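## Task

Carry plate C16 to the vacant nest OUT and leave it seated there, oriented so its well A1 sits at the nest corner labelled A1. All remaining plates must finish in their starting spots, either seated in their nests or home in their own slot of hotel H1. Anything held in place only by the robot at the end does not count. Release the plate and withdraw the gripper at the end.

## Robot and tools

Robot: a single four-axis plate-handling arm whose gripper always stays level. Joints, base to tip: lift (0.000 to 0.550 m), shoulder (-2.000 to 2.000 rad), elbow (-2.800 to 2.800 rad), wrist yaw (-12.566 to 12.566 rad). The gripper has two fingers pointing along its own +x that close along its own y. The controlled point, end_effector_position, is midway between the rubber pads, 2 to 3 cm behind the fingertips. Keep the elbow angle at least 0.4 rad away from 0, or the arm may fold and fault.

Scene: plates sit in hotel H1 (six slots, slot 1 lowest) or on nests N1, N2; only their ID labels tell them apart. OUT is the empty destination nest; RG, in front of H1, is a spare nest for setting a plate down temporarily. Well A1 is at each plate's clipped corner. Seated means lying flat within the nest's locators. Home in H1 means flat on the shelf's two prongs, a short edge facing out, behind both front pins and between the side pins.

Frames: the state line reports end_effector_position in metres and end_effector_quat_wxyz in the scene frame (origin on the tabletop beneath the base, +z up, +y to the left when facing +x). The reported position may be slightly wrong, more so when reaching far. Motion commands, by contrast, are in the gripper's own axes.

execute_actions {actions, pictures}: actions holds at most one item. An empty list is a look: nothing is sent and the current state (with pictures) comes back. An action is {"rows": [...], "steps": n} with 1 to 15 rows and n up to 15 (default 15, minimum 7 for an action); each step is 1/30 s, one row per step, the final row reused if rows run out. A wait is {"steps": n} with n up to 300, counted from the previous result, so thinking time is included. pictures: true adds camera images otherwise omitted.

Row layout (single arm, one list of five numbers, each in [-1, 1]): dx, dy, dz, rz, opening. The first four are an offset, not a pose: a target relative to the gripper pose in the most recent result that reported it (or, before any such result in the scene and for later calls within one reply, relative to where the robot is when the action begins), along the gripper's own axes. Every row is measured from that same base, not chained. Scale: 1.0 equals 0.6 m for dx, dy, dz and 180 degrees for rz; rz rotates about gripper z, from +x toward +y. opening is absolute: +1 fully open (0.140 m), -1 closed (pads still 0.066 m apart). Full open to closed takes at least about 0.6 s. All-zero offsets are not idle; they pull the hand back to the base pose.

move {target, speed}: target is one row as above, same offset rule and base. Drives the gripper in a straight line toward it over 0.5 to 10 s (cut off at 10 s). speed is top path speed in m/s, 0.002 to 0.5, default 0.25; rotation capped at twice that in rad/s. Opening is applied at the start. The path ignores obstacles; the hand lags and may overshoot the speed, especially near full reach. Faster contact hits harder; aiming further beyond a contact presses harder. Result adds a move: line with the ending (done, off_target, moving, held, fault) and acting limits: paced means the sent pose was clipped; held means a check blocked some steps (afterwards the arm may move quickly). Distance to target is also given.

wait {seconds}: 0 to 10 s, sends nothing new.

zoom_image {camera, region}: camera is cam_wrist (616x616 fisheye, K fx=fy=200.725, cx=307.791, cy=307.903); region [x0, y0, x1, y1] pixels, origin top-left, max 504x504.

finished_scene {scene}: ends the current scene irreversibly and grades it; the result tells the next task. Replying without a tool call ends everything.

Control behaviour: each step the commanded pose is clipped to within 70 mm and 16 degrees of the measured pose, then damped inverse kinematics drives the joints. Joints share speed and acceleration limits and arrive together; a reversal stops them together. A result is captured 7 steps before an action ends; those kept-back steps run while the next reply is written, and the next action starts after them. After the last step the arm continues only to the last clipped pose, so a far target may need several calls; check the reported pose. Hand target lines show where the controller is heading. Because offsets come from measured poses, repeating a small offset against something rigid does not press harder, but against something yielding it goes deeper. A move begins once the robot is still, or after 3 s.

Result lines: Joint positions lists lift, shoulder, elbow, wrist yaw, then pad gap in metres. grip_measured is the finger opening on the command scale (readings may be off by about 1 mm for the whole scene). To hold, command about 0.04 below grip_measured; smaller margins grip lighter. Pads push up to about 18 N each; fast closing can squeeze harder. HELD marks steps where the row was partly or fully not sent; pose unreachable means the clearance check altered or blocked a command.

Avoid: contact torque at a joint's load limit (lift 54 N, shoulder 8.1 N m, elbow 4.05 N m, wrist yaw 1.35 N m, including carried weight) stops the arm for 10 s and drops the rest of the call. Holding loads heats motors; MOTOR HOT appears from 85 °C, and 100 °C triggers braking and an OVER-TEMPERATURE FAULT. Don't drop plates, let them slip, slam or push hard, and never let anything leave the table. Occasional brief tugs on a held part or pushes on loose items can occur. Time spent, including replies and stops, and motor effort matter, so work efficiently.

Each tool is called after "Request:" as name(argument=value, ...) on one line, values as JSON.

## Session

I'll start by looking at the scene.

Request:
execute_actions(actions=[])

Scene clock: 0.00 s of 9600.00 s.
end_effector_position=(+0.4312, +0.3303, +0.1972) grip_measured=+0.98 end_effector_quat_wxyz=(+0.831, +0.000, +0.000, -0.556)
Joint positions: [ 0.192  1.395  2.62  -5.196  0.139]
Motor temperatures (°C, as the motors report them): [31 25 25 26]
Hand target: +0.431, +0.330, +0.197; +0.831, +0.000, +0.000, -0.556

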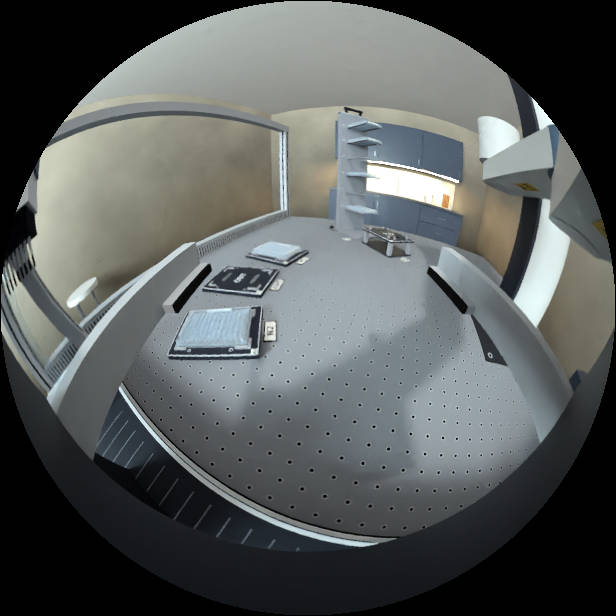

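Request:
zoom_image(camera="cam_wrist", region=[140, 200, 440, 380])

Request:
zoom_image(camera="cam_wrist", region=[300, 90, 500, 280])

Region (140, 200, 440, 380) of cam_wrist's 616x616 image, scaled by 1.680, with more detail than that image has; it fills the top 302 rows of this view, and the rest is white.

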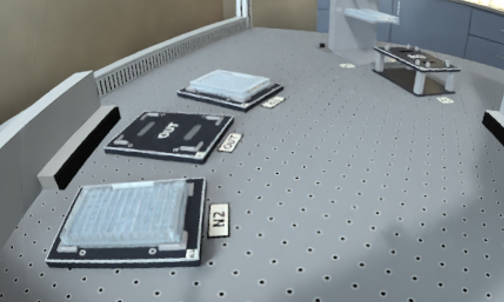

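Region (300, 90, 500, 280) of cam_wrist's 616x616 image, scaled by 2.520, with more detail than that image has; it fills the top 479 rows of this view, and the rest is white.

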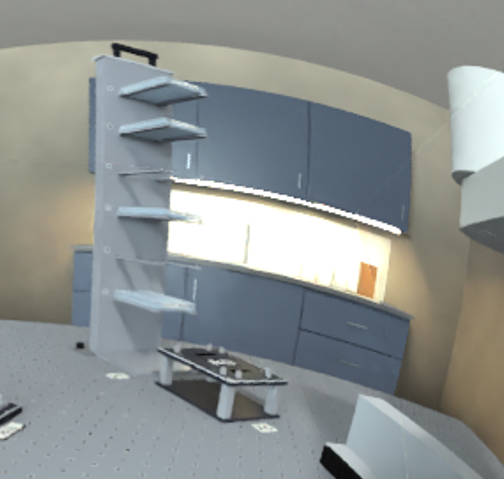

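Request:
zoom_image(camera="cam_wrist", region=[160, 230, 320, 370])

Request:
zoom_image(camera="cam_wrist", region=[325, 100, 425, 270])

Region (160, 230, 320, 370) of cam_wrist's 616x616 image, scaled by 3.150, with more detail than that image has; it fills the top 441 rows of this view, and the rest is white.

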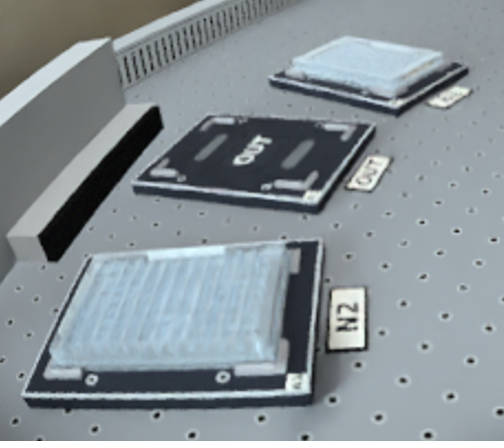

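Region (325, 100, 425, 270) of cam_wrist's 616x616 image, scaled by 2.965, with more detail than that image has; it fills the left 296 columns of this view, and the rest is white.

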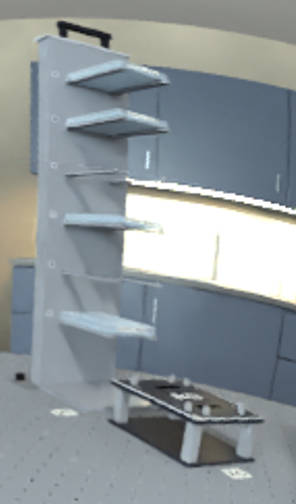

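Request:
move(target=[0.4, 0.0, 0.0, 0.0, 1.0], speed=0.25)

Scene clock: 8.73 s of 9600.00 s.
end_effector_position=(+0.5224, +0.1082, +0.1972) grip_measured=+0.98 end_effector_quat_wxyz=(+0.831, +0.000, +0.000, -0.557)
Joint positions: [ 0.192  1.366  1.623 -4.17   0.139]
Motor temperatures (°C, as the motors report them): [31 25 25 26]
Hand target: +0.522, +0.108, +0.197; +0.831, +0.000, +0.000, -0.556
Off the commanded pose: 0.000 m, 0 deg.
Kept back: nothing.
After step 90, 4.40 s passed at rest.
move: done

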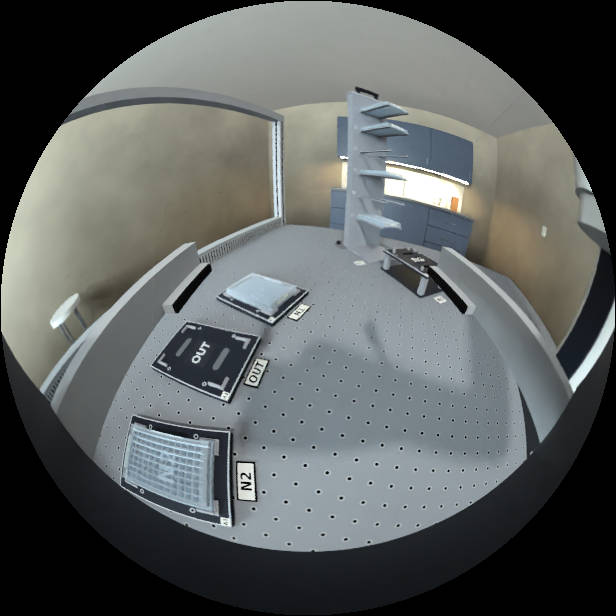

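Request:
zoom_image(camera="cam_wrist", region=[100, 260, 320, 540])

Request:
zoom_image(camera="cam_wrist", region=[320, 80, 480, 310])

Region (100, 260, 320, 540) of cam_wrist's 616x616 image, scaled by 1.800, with more detail than that image has; it fills the left 396 columns of this view, and the rest is white.

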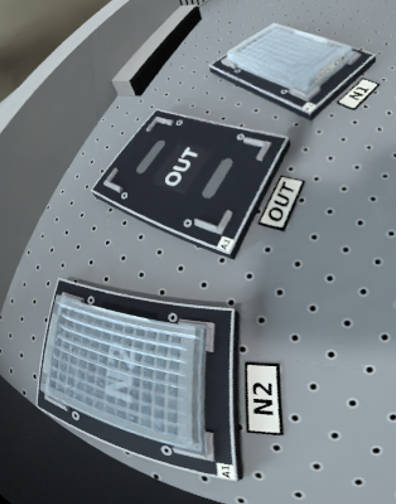

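Region (320, 80, 480, 310) of cam_wrist's 616x616 image, scaled by 2.191, with more detail than that image has; it fills the left 351 columns of this view, and the rest is white.

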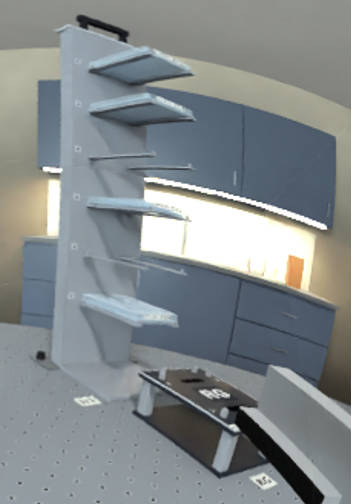

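Request:
zoom_image(camera="cam_wrist", region=[210, 265, 320, 335])

Request:
zoom_image(camera="cam_wrist", region=[110, 400, 270, 540])

Request:
zoom_image(camera="cam_wrist", region=[350, 90, 420, 240])

Region (210, 265, 320, 335) of cam_wrist's 616x616 image, scaled by 4.582, with more detail than that image has; it fills the top 321 rows of this view, and the rest is white.

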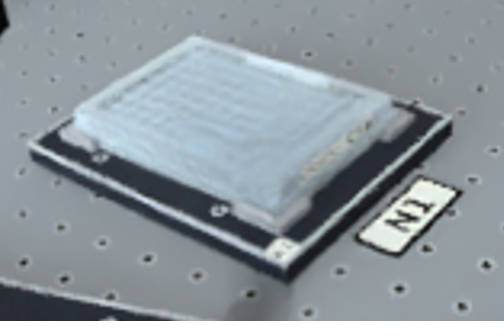

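Region (110, 400, 270, 540) of cam_wrist's 616x616 image, scaled by 3.150, with more detail than that image has; it fills the top 441 rows of this view, and the rest is white.

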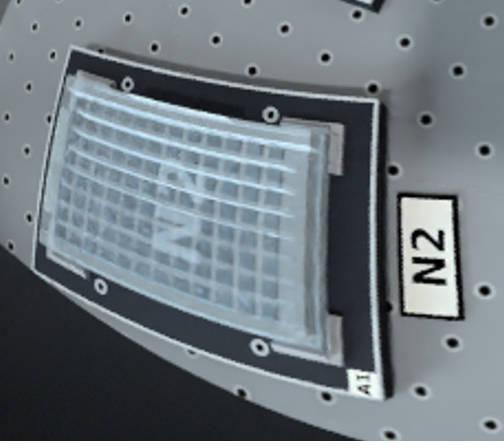

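Region (350, 90, 420, 240) of cam_wrist's 616x616 image, scaled by 3.360, with more detail than that image has; it fills the left 235 columns of this view, and the rest is white.

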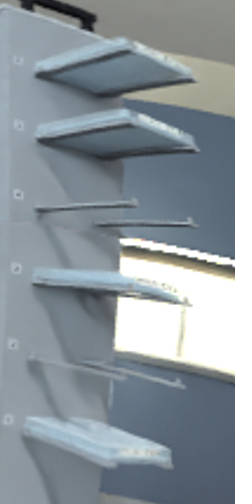

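Request:
move(target=[0.52, -0.4355, 0.1667, 0.0976, 1.0], speed=0.3)

Scene clock: 18.70 s of 9600.00 s.
end_effector_position=(+0.3992, -0.2796, +0.2972) grip_measured=+0.98 end_effector_quat_wxyz=(+0.906, +0.000, +0.000, -0.423)
Joint positions: [ 0.292  0.068  0.854 -1.797  0.139]
Motor temperatures (°C, as the motors report them): [31 25 25 26]
Hand target: +0.399, -0.279, +0.297; +0.906, +0.000, +0.000, -0.423
Off the commanded pose: 0.000 m, 0 deg.
Kept back: nothing.
After step 90, 4.93 s passed at rest.
move: done

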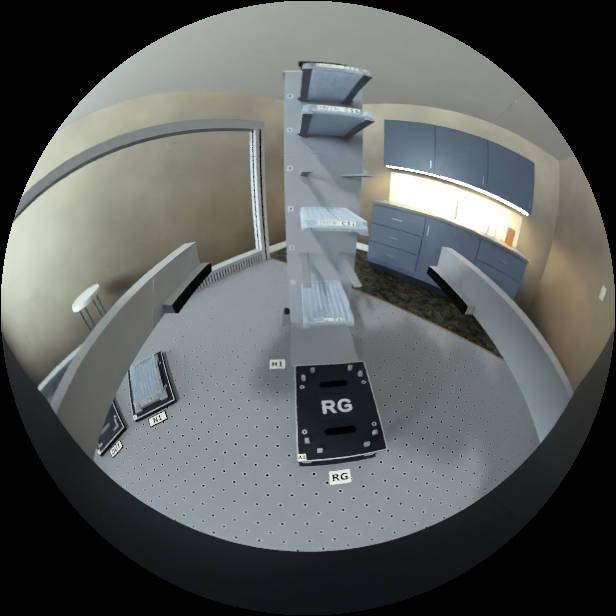

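Request:
zoom_image(camera="cam_wrist", region=[270, 50, 400, 160])

Request:
zoom_image(camera="cam_wrist", region=[270, 160, 400, 350])

Region (270, 50, 400, 160) of cam_wrist's 616x616 image, scaled by 3.877, with more detail than that image has; it fills the top 426 rows of this view, and the rest is white.

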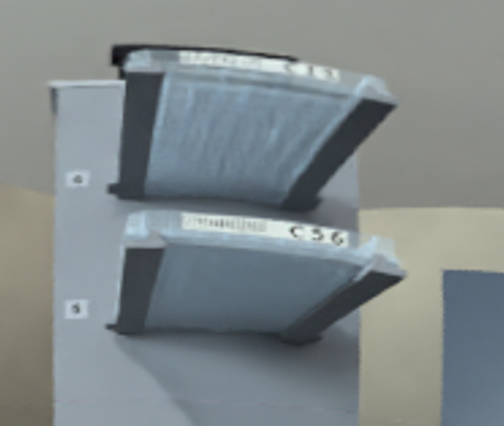

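Region (270, 160, 400, 350) of cam_wrist's 616x616 image, scaled by 2.653, with more detail than that image has; it fills the left 345 columns of this view, and the rest is white.

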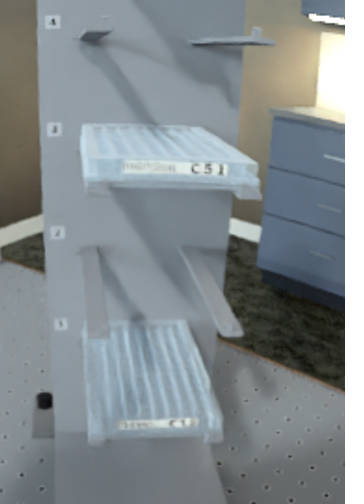

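Request:
zoom_image(camera="cam_wrist", region=[305, 55, 375, 85])

Request:
zoom_image(camera="cam_wrist", region=[295, 300, 365, 335])

Region (305, 55, 375, 85) of cam_wrist's 616x616 image, scaled by 7.200, with more detail than that image has; it fills the top 216 rows of this view, and the rest is white.

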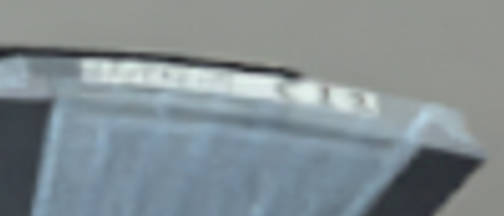

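Region (295, 300, 365, 335) of cam_wrist's 616x616 image, scaled by 7.200, with more detail than that image has.

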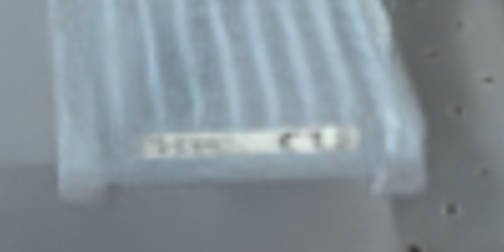

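Request:
zoom_image(camera="cam_wrist", region=[260, 290, 420, 500])

Region (260, 290, 420, 500) of cam_wrist's 616x616 image, scaled by 2.400, with more detail than that image has; it fills the left 384 columns of this view, and the rest is white.

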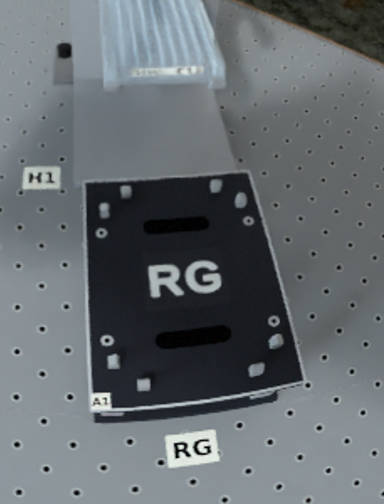

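Request:
move(target=[0.1533, -0.0617, -0.27, 0.0167, 1.0], speed=0.25)

Scene clock: 27.33 s of 9600.00 s.
end_effector_position=(+0.4297, -0.3739, +0.1352) grip_measured=+0.98 end_effector_quat_wxyz=(+0.917, +0.000, +0.000, -0.399)
Joint positions: [ 0.13  -0.217  1.292 -1.897  0.139]
Motor temperatures (°C, as the motors report them): [31 25 25 26]
Hand target: +0.430, -0.374, +0.135; +0.917, +0.000, +0.000, -0.400
Off the commanded pose: 0.000 m, 0 deg.
Kept back: nothing.
After step 90, 4.47 s passed at rest.
move: done

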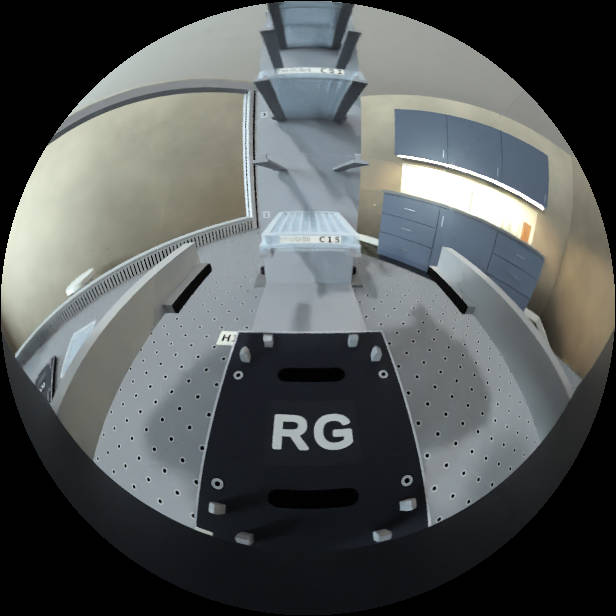

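Request:
zoom_image(camera="cam_wrist", region=[240, 140, 390, 300])

Region (240, 140, 390, 300) of cam_wrist's 616x616 image, scaled by 3.150, with more detail than that image has; it fills the left 472 columns of this view, and the rest is white.

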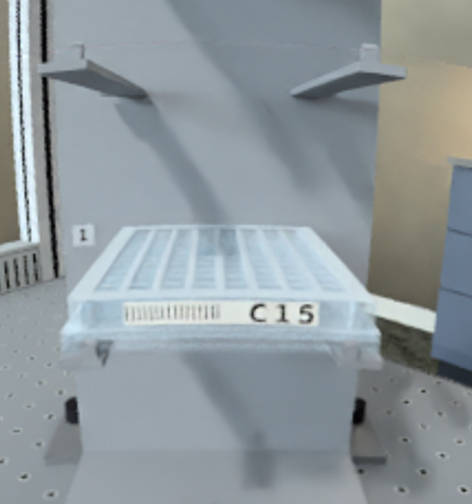

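Request:
move(target=[0, 0, 0.65, 0, 1.0], speed=0.3)

Scene clock: 30.83 s of 9600.00 s.
end_effector_position=(+0.4297, -0.3739, +0.5252) grip_measured=+0.98 end_effector_quat_wxyz=(+0.917, +0.000, +0.000, -0.399)
Joint positions: [ 0.52  -0.217  1.292 -1.897  0.139]
Motor temperatures (°C, as the motors report them): [31 25 25 26]
Hand target: +0.430, -0.374, +0.525; +0.917, +0.000, +0.000, -0.399
Off the commanded pose: 0.000 m, 0 deg.
Kept back: nothing.
move: done

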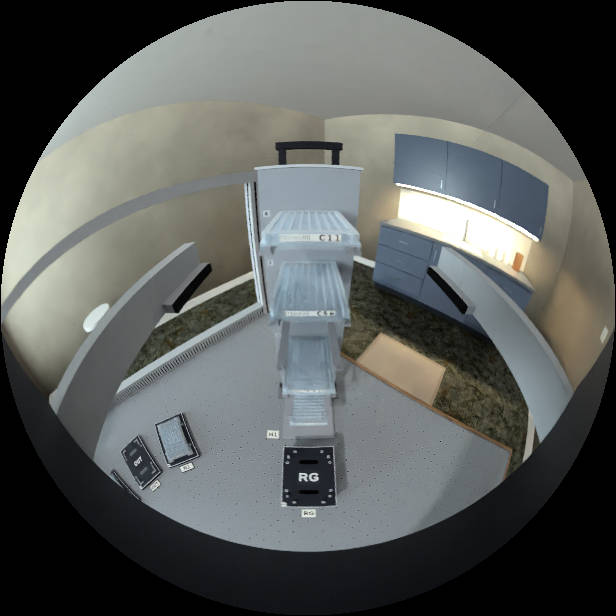

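Request:
zoom_image(camera="cam_wrist", region=[240, 190, 390, 330])

Request:
zoom_image(camera="cam_wrist", region=[100, 400, 240, 510])

Region (240, 190, 390, 330) of cam_wrist's 616x616 image, scaled by 3.360, with more detail than that image has; it fills the top 470 rows of this view, and the rest is white.

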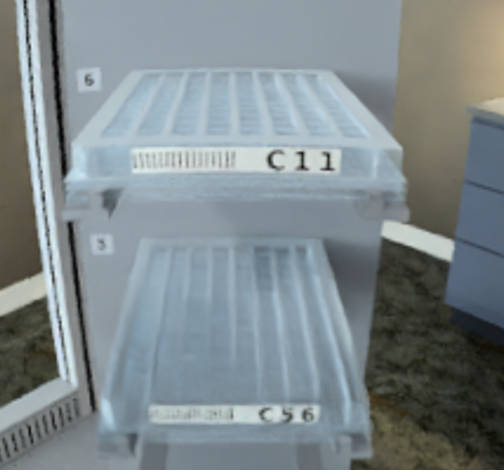

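Region (100, 400, 240, 510) of cam_wrist's 616x616 image, scaled by 3.600, with more detail than that image has; it fills the top 396 rows of this view, and the rest is white.

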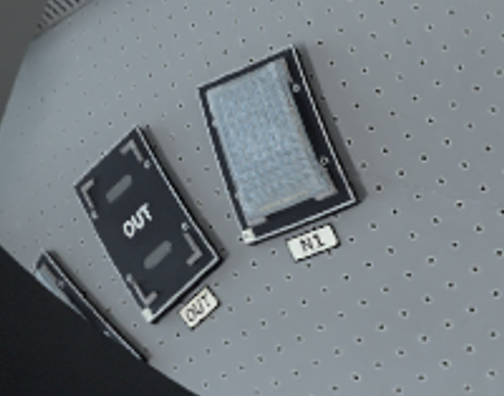

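Request:
move(target=[-0.354, 0.5347, -0.675, 0.2617, 1.0], speed=0.35)

Scene clock: 34.50 s of 9600.00 s.
end_effector_position=(+0.5201, +0.0002, +0.1202) grip_measured=+0.98 end_effector_quat_wxyz=(+1.000, +0.000, +0.000, +0.001)
Joint positions: [ 0.115  0.992  0.797 -1.787  0.139]
Motor temperatures (°C, as the motors report them): [31 25 25 26]
Hand target: +0.520, +0.000, +0.120; +1.000, +0.000, +0.000, +0.000
Off the commanded pose: 0.000 m, 0 deg.
Kept back: nothing.
move: done

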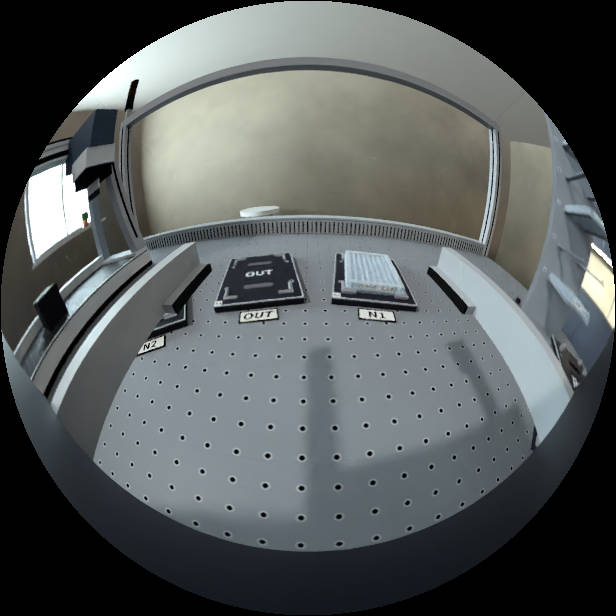

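Request:
zoom_image(camera="cam_wrist", region=[320, 240, 430, 330])

Request:
zoom_image(camera="cam_wrist", region=[200, 240, 320, 330])

Region (320, 240, 430, 330) of cam_wrist's 616x616 image, scaled by 4.582, with more detail than that image has; it fills the top 412 rows of this view, and the rest is white.

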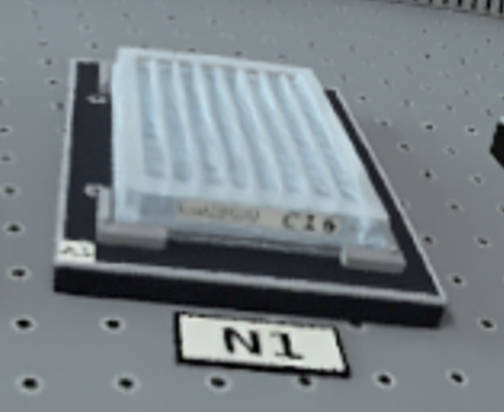

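Region (200, 240, 320, 330) of cam_wrist's 616x616 image, scaled by 4.200, with more detail than that image has; it fills the top 378 rows of this view, and the rest is white.

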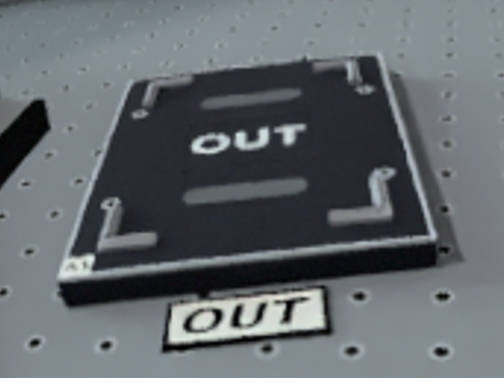

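Request:
zoom_image(camera="cam_wrist", region=[335, 245, 415, 305])

Region (335, 245, 415, 305) of cam_wrist's 616x616 image, scaled by 6.300, with more detail than that image has; it fills the top 378 rows of this view, and the rest is white.

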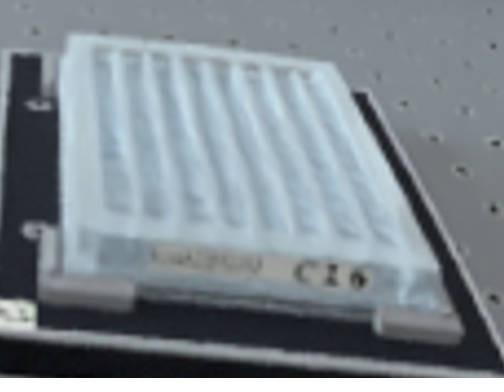

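Request:
move(target=[0.3698, -0.1703, -0.05, -0.0533, 0.3], speed=0.25)

Scene clock: 39.93 s of 9600.00 s.
end_effector_position=(+0.7421, -0.1019, +0.0901) grip_measured=+0.30 end_effector_quat_wxyz=(+0.997, +0.000, +0.000, -0.083)
Joint positions: [ 0.085  0.346  1.987 -2.498  0.114]
Motor temperatures (°C, as the motors report them): [31 25 25 26]
Hand target: +0.742, -0.102, +0.090; +0.997, +0.000, +0.000, -0.083
Off the commanded pose: 0.000 m, 0 deg.
Kept back: nothing.
After step 90, 0.97 s passed at rest.
move: done

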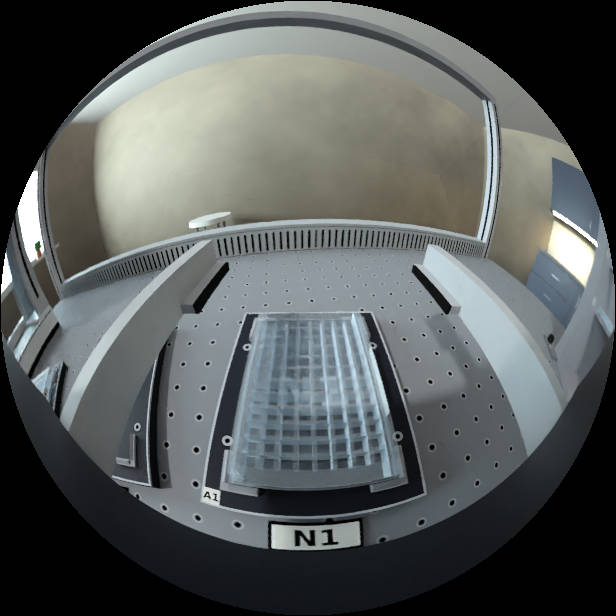

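Request:
zoom_image(camera="cam_wrist", region=[180, 290, 450, 560])

Region (180, 290, 450, 560) of cam_wrist's 616x616 image, scaled by 1.867, with more detail than that image has.

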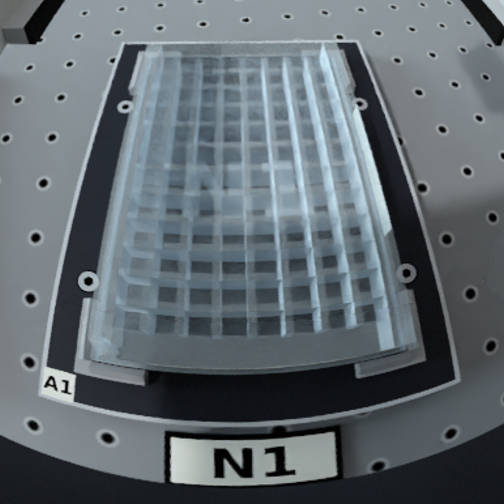

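Request:
zoom_image(camera="cam_wrist", region=[200, 430, 300, 510])

Request:
zoom_image(camera="cam_wrist", region=[340, 430, 440, 510])

Request:
zoom_image(camera="cam_wrist", region=[230, 300, 390, 370])

Region (200, 430, 300, 510) of cam_wrist's 616x616 image, scaled by 5.040, with more detail than that image has; it fills the top 403 rows of this view, and the rest is white.

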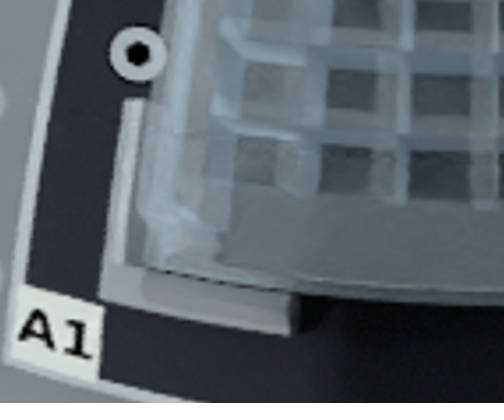

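Region (340, 430, 440, 510) of cam_wrist's 616x616 image, scaled by 5.040, with more detail than that image has; it fills the top 403 rows of this view, and the rest is white.

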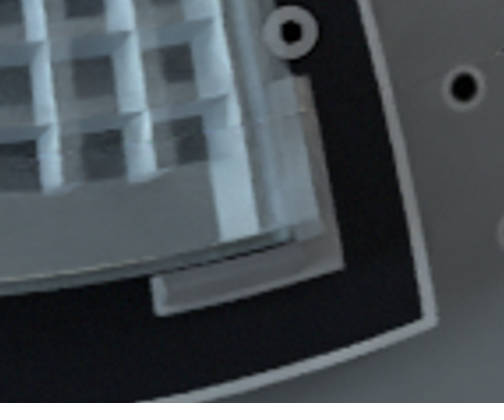

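Region (230, 300, 390, 370) of cam_wrist's 616x616 image, scaled by 3.150, with more detail than that image has; it fills the top 220 rows of this view, and the rest is white.

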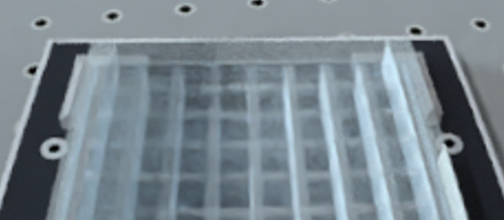

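Request:
zoom_image(camera="cam_wrist", region=[160, 230, 260, 330])

Request:
zoom_image(camera="cam_wrist", region=[380, 230, 480, 330])

Region (160, 230, 260, 330) of cam_wrist's 616x616 image, scaled by 5.040, with more detail than that image has.

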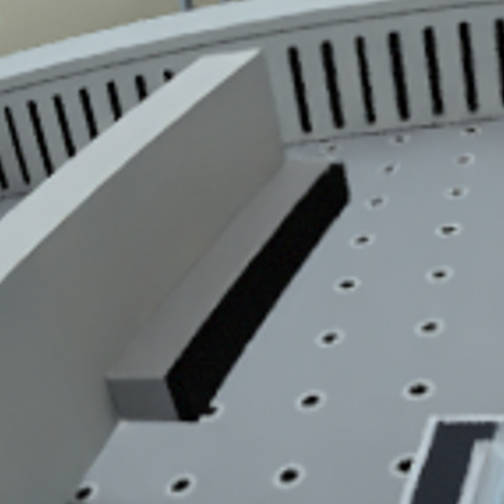

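Region (380, 230, 480, 330) of cam_wrist's 616x616 image, scaled by 5.040, with more detail than that image has.

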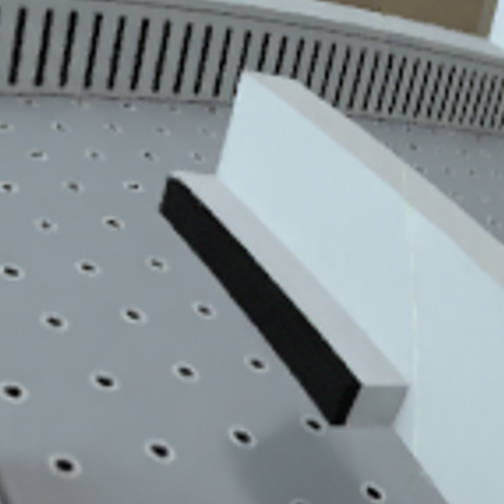

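Request:
move(target=[-0.025, 0.010, -0.075, 0.0072, 0.3], speed=0.08)

Scene clock: 49.83 s of 9600.00 s.
end_effector_position=(+0.7283, -0.0936, +0.0451) grip_measured=+0.30 end_effector_quat_wxyz=(+0.997, +0.000, +0.000, -0.072)
Joint positions: [ 0.04   0.397  1.884 -2.425  0.114]
Motor temperatures (°C, as the motors report them): [31 25 25 26]
Hand target: +0.728, -0.094, +0.045; +0.997, +0.000, +0.000, -0.072
Off the commanded pose: 0.000 m, 0 deg.
Kept back: nothing.
After step 90, 6.03 s passed at rest.
move: done

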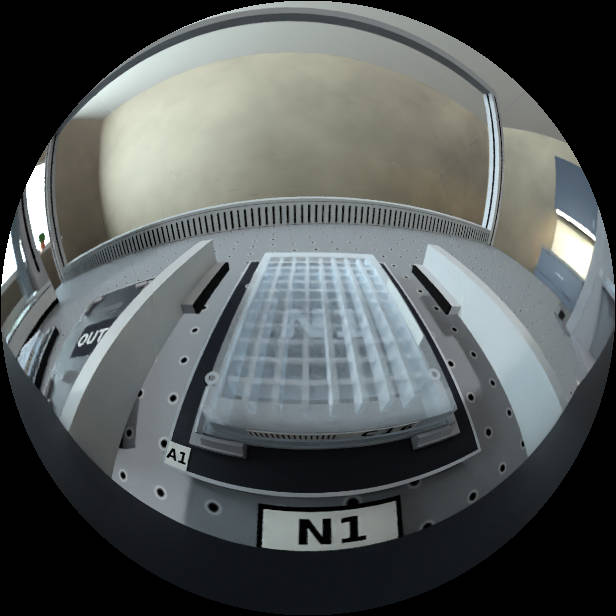

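Request:
zoom_image(camera="cam_wrist", region=[150, 230, 490, 500])

Request:
zoom_image(camera="cam_wrist", region=[180, 370, 460, 470])

Region (150, 230, 490, 500) of cam_wrist's 616x616 image, scaled by 1.482, with more detail than that image has; it fills the top 400 rows of this view, and the rest is white.

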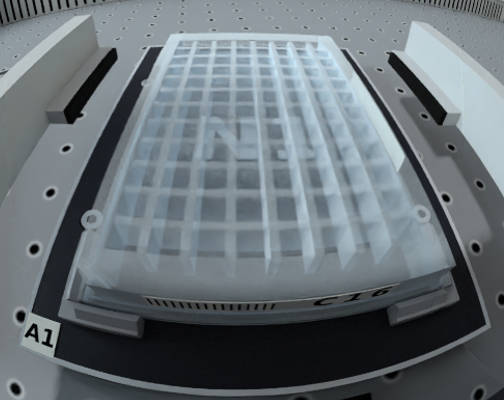

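Region (180, 370, 460, 470) of cam_wrist's 616x616 image, scaled by 1.800, with more detail than that image has; it fills the top 180 rows of this view, and the rest is white.

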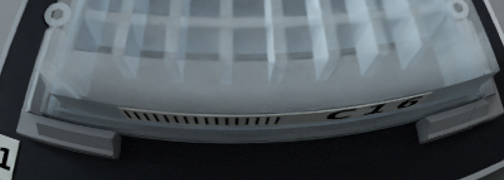

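Request:
zoom_image(camera="cam_wrist", region=[220, 240, 420, 320])

Request:
zoom_image(camera="cam_wrist", region=[170, 350, 270, 470])

Request:
zoom_image(camera="cam_wrist", region=[390, 350, 490, 470])

Region (220, 240, 420, 320) of cam_wrist's 616x616 image, scaled by 2.520, with more detail than that image has; it fills the top 202 rows of this view, and the rest is white.

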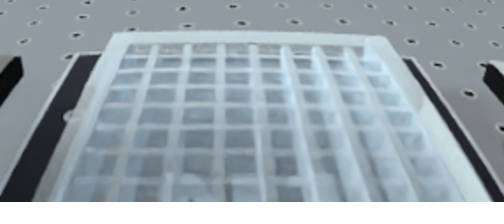

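Region (170, 350, 270, 470) of cam_wrist's 616x616 image, scaled by 4.200, with more detail than that image has.

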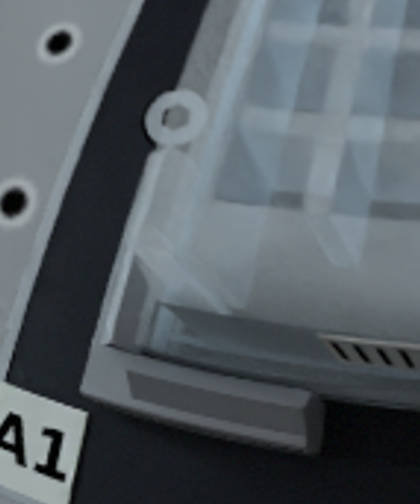

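Region (390, 350, 490, 470) of cam_wrist's 616x616 image, scaled by 4.200, with more detail than that image has.

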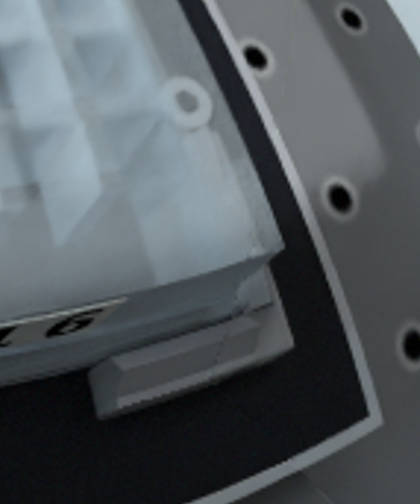

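Request:
move(target=[0, 0, -0.0235, 0, 0.3], speed=0.03)

Scene clock: 53.40 s of 9600.00 s.
end_effector_position=(+0.7283, -0.0936, +0.0310) grip_measured=+0.30 end_effector_quat_wxyz=(+0.997, +0.000, +0.000, -0.072)
Joint positions: [ 0.026  0.397  1.884 -2.425  0.114]
Motor temperatures (°C, as the motors report them): [31 25 25 26]
Hand target: +0.728, -0.094, +0.031; +0.997, +0.000, +0.000, -0.072
Off the commanded pose: 0.000 m, 0 deg.
Kept back: nothing.
move: done

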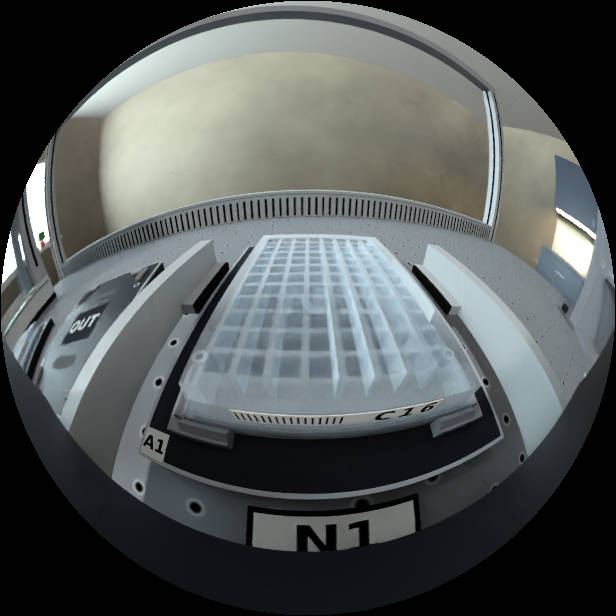

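Request:
zoom_image(camera="cam_wrist", region=[160, 230, 280, 350])

Request:
zoom_image(camera="cam_wrist", region=[370, 230, 490, 350])

Region (160, 230, 280, 350) of cam_wrist's 616x616 image, scaled by 4.200, with more detail than that image has.

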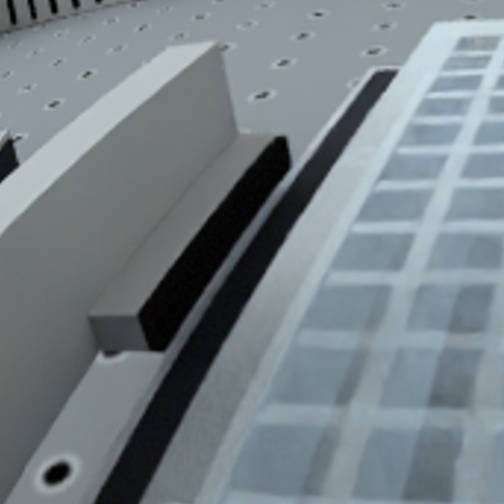

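Region (370, 230, 490, 350) of cam_wrist's 616x616 image, scaled by 4.200, with more detail than that image has.

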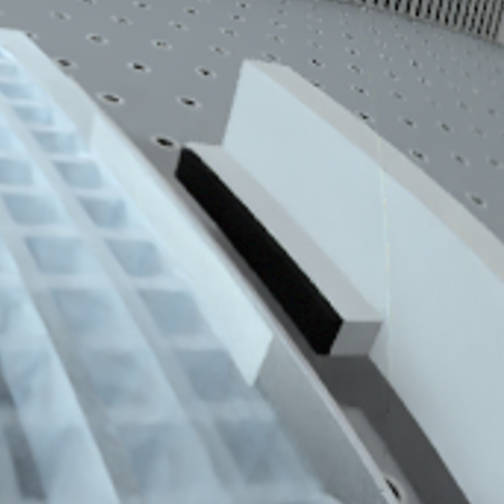

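Request:
execute_actions(actions=[{"rows": [[0,0,0,0,0.25],[0,0,0,0,0.18],[0,0,0,0,0.11],[0,0,0,0,0.04],[0,0,0,0,-0.03],[0,0,0,0,-0.1],[0,0,0,0,-0.16],[0,0,0,0,-0.22],[0,0,0,0,-0.27],[0,0,0,0,-0.31],[0,0,0,0,-0.34],[0,0,0,0,-0.36],[0,0,0,0,-0.38],[0,0,0,0,-0.39],[0,0,0,0,-0.40]], "steps": 15}], pictures=false)

Request:
wait(seconds=0.3)

Scene clock: 54.63 s of 9600.00 s.
end_effector_position=(+0.7283, -0.0936, +0.0310) grip_measured=-0.17 end_effector_quat_wxyz=(+0.997, +0.000, +0.000, -0.072)
Joint positions: [ 0.026  0.397  1.884 -2.425  0.097]
Motor temperatures (°C, as the motors report them): [31 25 25 26]
Steps of this call (steps 1 to 29: nothing new was sent; steps 30 to 37: the first 8 steps of this action). Readings (end_effector_position):
30: (+0.7283, -0.0936, +0.0310)
31: (+0.7283, -0.0936, +0.0310)
33: (+0.7283, -0.0936, +0.0310)
37: the state above

Scene clock: 55.17 s of 9600.00 s.
end_effector_position=(+0.7283, -0.0936, +0.0310) grip_measured=-0.40 end_effector_quat_wxyz=(+0.997, +0.000, +0.000, -0.072)
Joint positions: [ 0.026  0.397  1.884 -2.425  0.088]
Motor temperatures (°C, as the motors report them): [31 25 25 26]
Hand target: +0.728, -0.094, +0.031; +0.997, +0.000, +0.000, -0.072
Off the commanded pose: 0.000 m, 0 deg.
Kept back: nothing.
Steps of this call (steps 1 to 7: the last 7 steps of your previous action; steps 8 to 16: nothing new was sent). Readings (end_effector_position):
1: (+0.7283, -0.0936, +0.0310)
2: (+0.7283, -0.0936, +0.0310)
4: (+0.7283, -0.0936, +0.0310)
8: (+0.7283, -0.0936, +0.0310)
16: the state above

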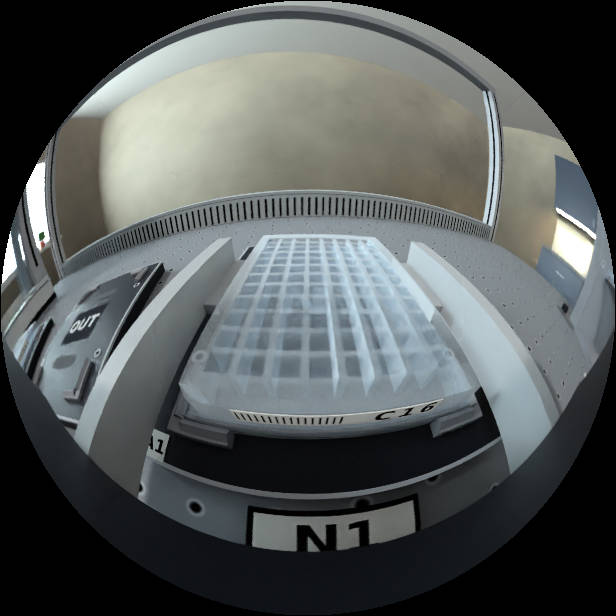

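Request:
execute_actions(actions=[{"rows": [[0,0,0,0,-0.41],[0,0,0,0,-0.42],[0,0,0,0,-0.43],[0,0,0,0,-0.44],[0,0,0,0,-0.45],[0,0,0,0,-0.46],[0,0,0,0,-0.47],[0,0,0,0,-0.48],[0,0,0,0,-0.49],[0,0,0,0,-0.50],[0,0,0,0,-0.51],[0,0,0,0,-0.52],[0,0,0,0,-0.53],[0,0,0,0,-0.54],[0,0,0,0,-0.55]], "steps": 15}], pictures=false)

Request:
wait(seconds=0.3)

Scene clock: 55.80 s of 9600.00 s.
end_effector_position=(+0.7283, -0.0936, +0.0310) grip_measured=-0.47 end_effector_quat_wxyz=(+0.997, +0.000, +0.000, -0.072)
Joint positions: [ 0.026  0.397  1.884 -2.425  0.086]
Motor temperatures (°C, as the motors report them): [31 25 25 26]
Steps of this call (steps 1 to 11: nothing new was sent; steps 12 to 19: the first 8 steps of this action). Readings (end_effector_position):
12: (+0.7283, -0.0936, +0.0310)
13: (+0.7283, -0.0936, +0.0310)
15: (+0.7283, -0.0936, +0.0310)
19: the state above

Scene clock: 56.33 s of 9600.00 s.
end_effector_position=(+0.7284, -0.0934, +0.0310) grip_measured=-0.50 end_effector_quat_wxyz=(+0.997, +0.000, +0.000, -0.071)
Joint positions: [ 0.026  0.397  1.884 -2.425  0.084]
Motor temperatures (°C, as the motors report them): [31 25 25 26]
Hand target: +0.728, -0.094, +0.031; +0.997, +0.000, +0.000, -0.072
Off the commanded pose: 0.000 m, 0 deg.
Kept back: nothing.
Steps of this call (steps 1 to 7: the last 7 steps of your previous action; steps 8 to 16: nothing new was sent). Readings (end_effector_position):
1: (+0.7283, -0.0936, +0.0310)
2: (+0.7284, -0.0934, +0.0310)
4: (+0.7284, -0.0934, +0.0310)
8: (+0.7284, -0.0934, +0.0310)
16: the state above

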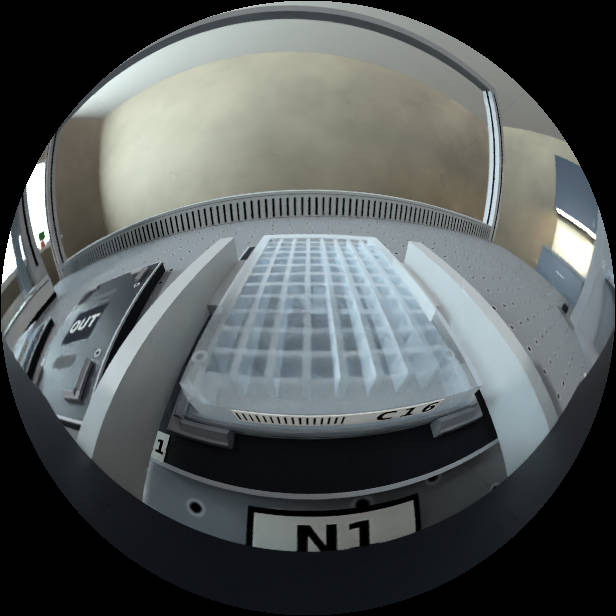

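Request:
zoom_image(camera="cam_wrist", region=[140, 380, 510, 510])

Request:
zoom_image(camera="cam_wrist", region=[220, 225, 430, 285])

Region (140, 380, 510, 510) of cam_wrist's 616x616 image, scaled by 1.362, with more detail than that image has; it fills the top 177 rows of this view, and the rest is white.

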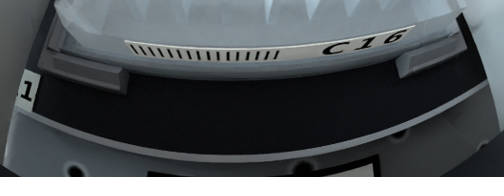

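Region (220, 225, 430, 285) of cam_wrist's 616x616 image, scaled by 2.400, with more detail than that image has; it fills the top 144 rows of this view, and the rest is white.

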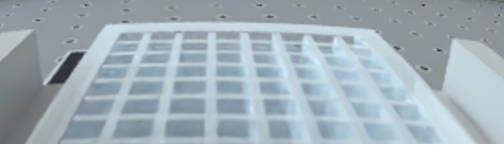

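Request:
move(target=[0, 0, 0.07, 0, -0.55], speed=0.06)

Scene clock: 58.87 s of 9600.00 s.
end_effector_position=(+0.7284, -0.0934, +0.0730) grip_measured=-0.50 end_effector_quat_wxyz=(+0.997, +0.000, +0.000, -0.071)
Joint positions: [ 0.068  0.397  1.884 -2.425  0.084]
Motor temperatures (°C, as the motors report them): [31 25 25 26]
Hand target: +0.728, -0.093, +0.073; +0.997, +0.000, +0.000, -0.071
Off the commanded pose: 0.000 m, 0 deg.
Kept back: nothing.
move: done

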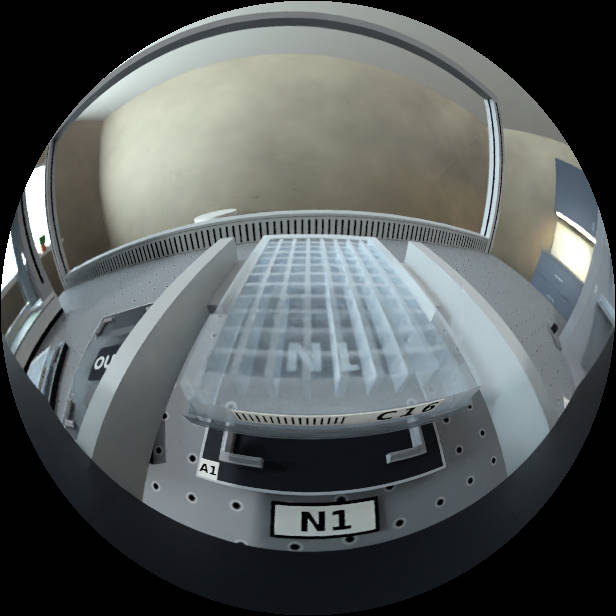

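Request:
zoom_image(camera="cam_wrist", region=[180, 410, 460, 510])

Region (180, 410, 460, 510) of cam_wrist's 616x616 image, scaled by 1.800, with more detail than that image has; it fills the top 180 rows of this view, and the rest is white.

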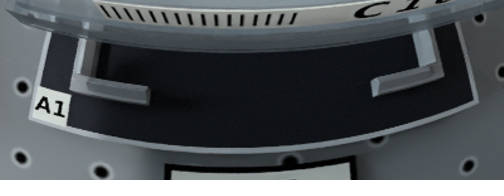

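Request:
move(target=[-0.05, 0.3115, 0, 0.1039, -0.55], speed=0.15)

Scene clock: 60.83 s of 9600.00 s.
end_effector_position=(+0.7254, +0.0961, +0.0730) grip_measured=-0.50 end_effector_quat_wxyz=(+0.996, +0.000, +0.000, +0.092)
Joint positions: [ 0.068  0.749  1.868 -2.433  0.084]
Motor temperatures (°C, as the motors report them): [31 25 25 26]
Hand target: +0.725, +0.096, +0.073; +0.996, +0.000, +0.000, +0.092
Off the commanded pose: 0.000 m, 0 deg.
Kept back: nothing.
move: done

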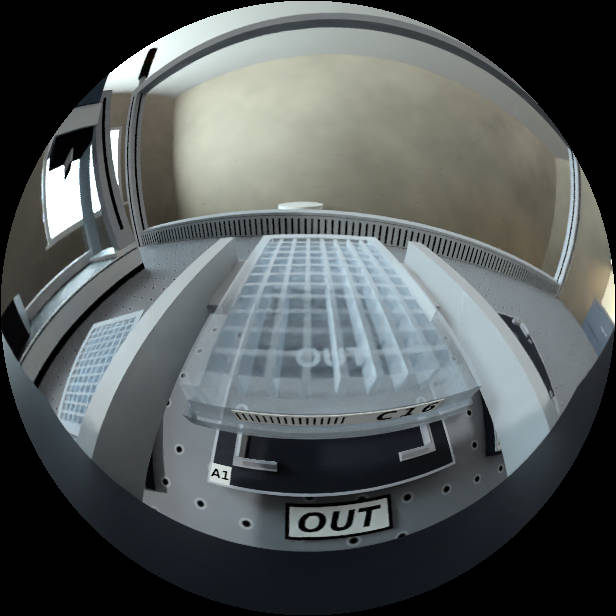

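Request:
zoom_image(camera="cam_wrist", region=[180, 410, 460, 510])

Region (180, 410, 460, 510) of cam_wrist's 616x616 image, scaled by 1.800, with more detail than that image has; it fills the top 180 rows of this view, and the rest is white.

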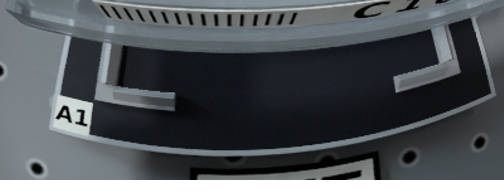

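Request:
move(target=[-0.0015, -0.0052, 0, 0.0122, -0.55], speed=0.03)

Request:
zoom_image(camera="cam_wrist", region=[180, 410, 460, 510])

Scene clock: 62.83 s of 9600.00 s.
end_effector_position=(+0.7251, +0.0928, +0.0730) grip_measured=-0.50 end_effector_quat_wxyz=(+0.994, +0.000, +0.000, +0.111)
Joint positions: [ 0.068  0.731  1.864 -2.372  0.084]
Motor temperatures (°C, as the motors report them): [31 25 25 26]
Hand target: +0.725, +0.093, +0.073; +0.994, +0.000, +0.000, +0.111
Off the commanded pose: 0.000 m, 0 deg.
Kept back: nothing.
move: done

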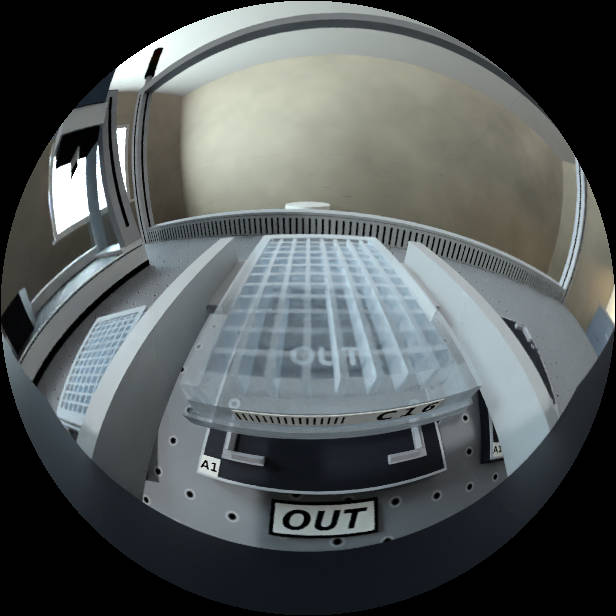

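Region (180, 410, 460, 510) of cam_wrist's 616x616 image, scaled by 1.800, with more detail than that image has; it fills the top 180 rows of this view, and the rest is white.

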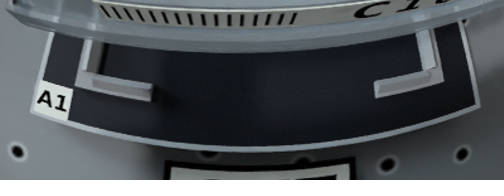

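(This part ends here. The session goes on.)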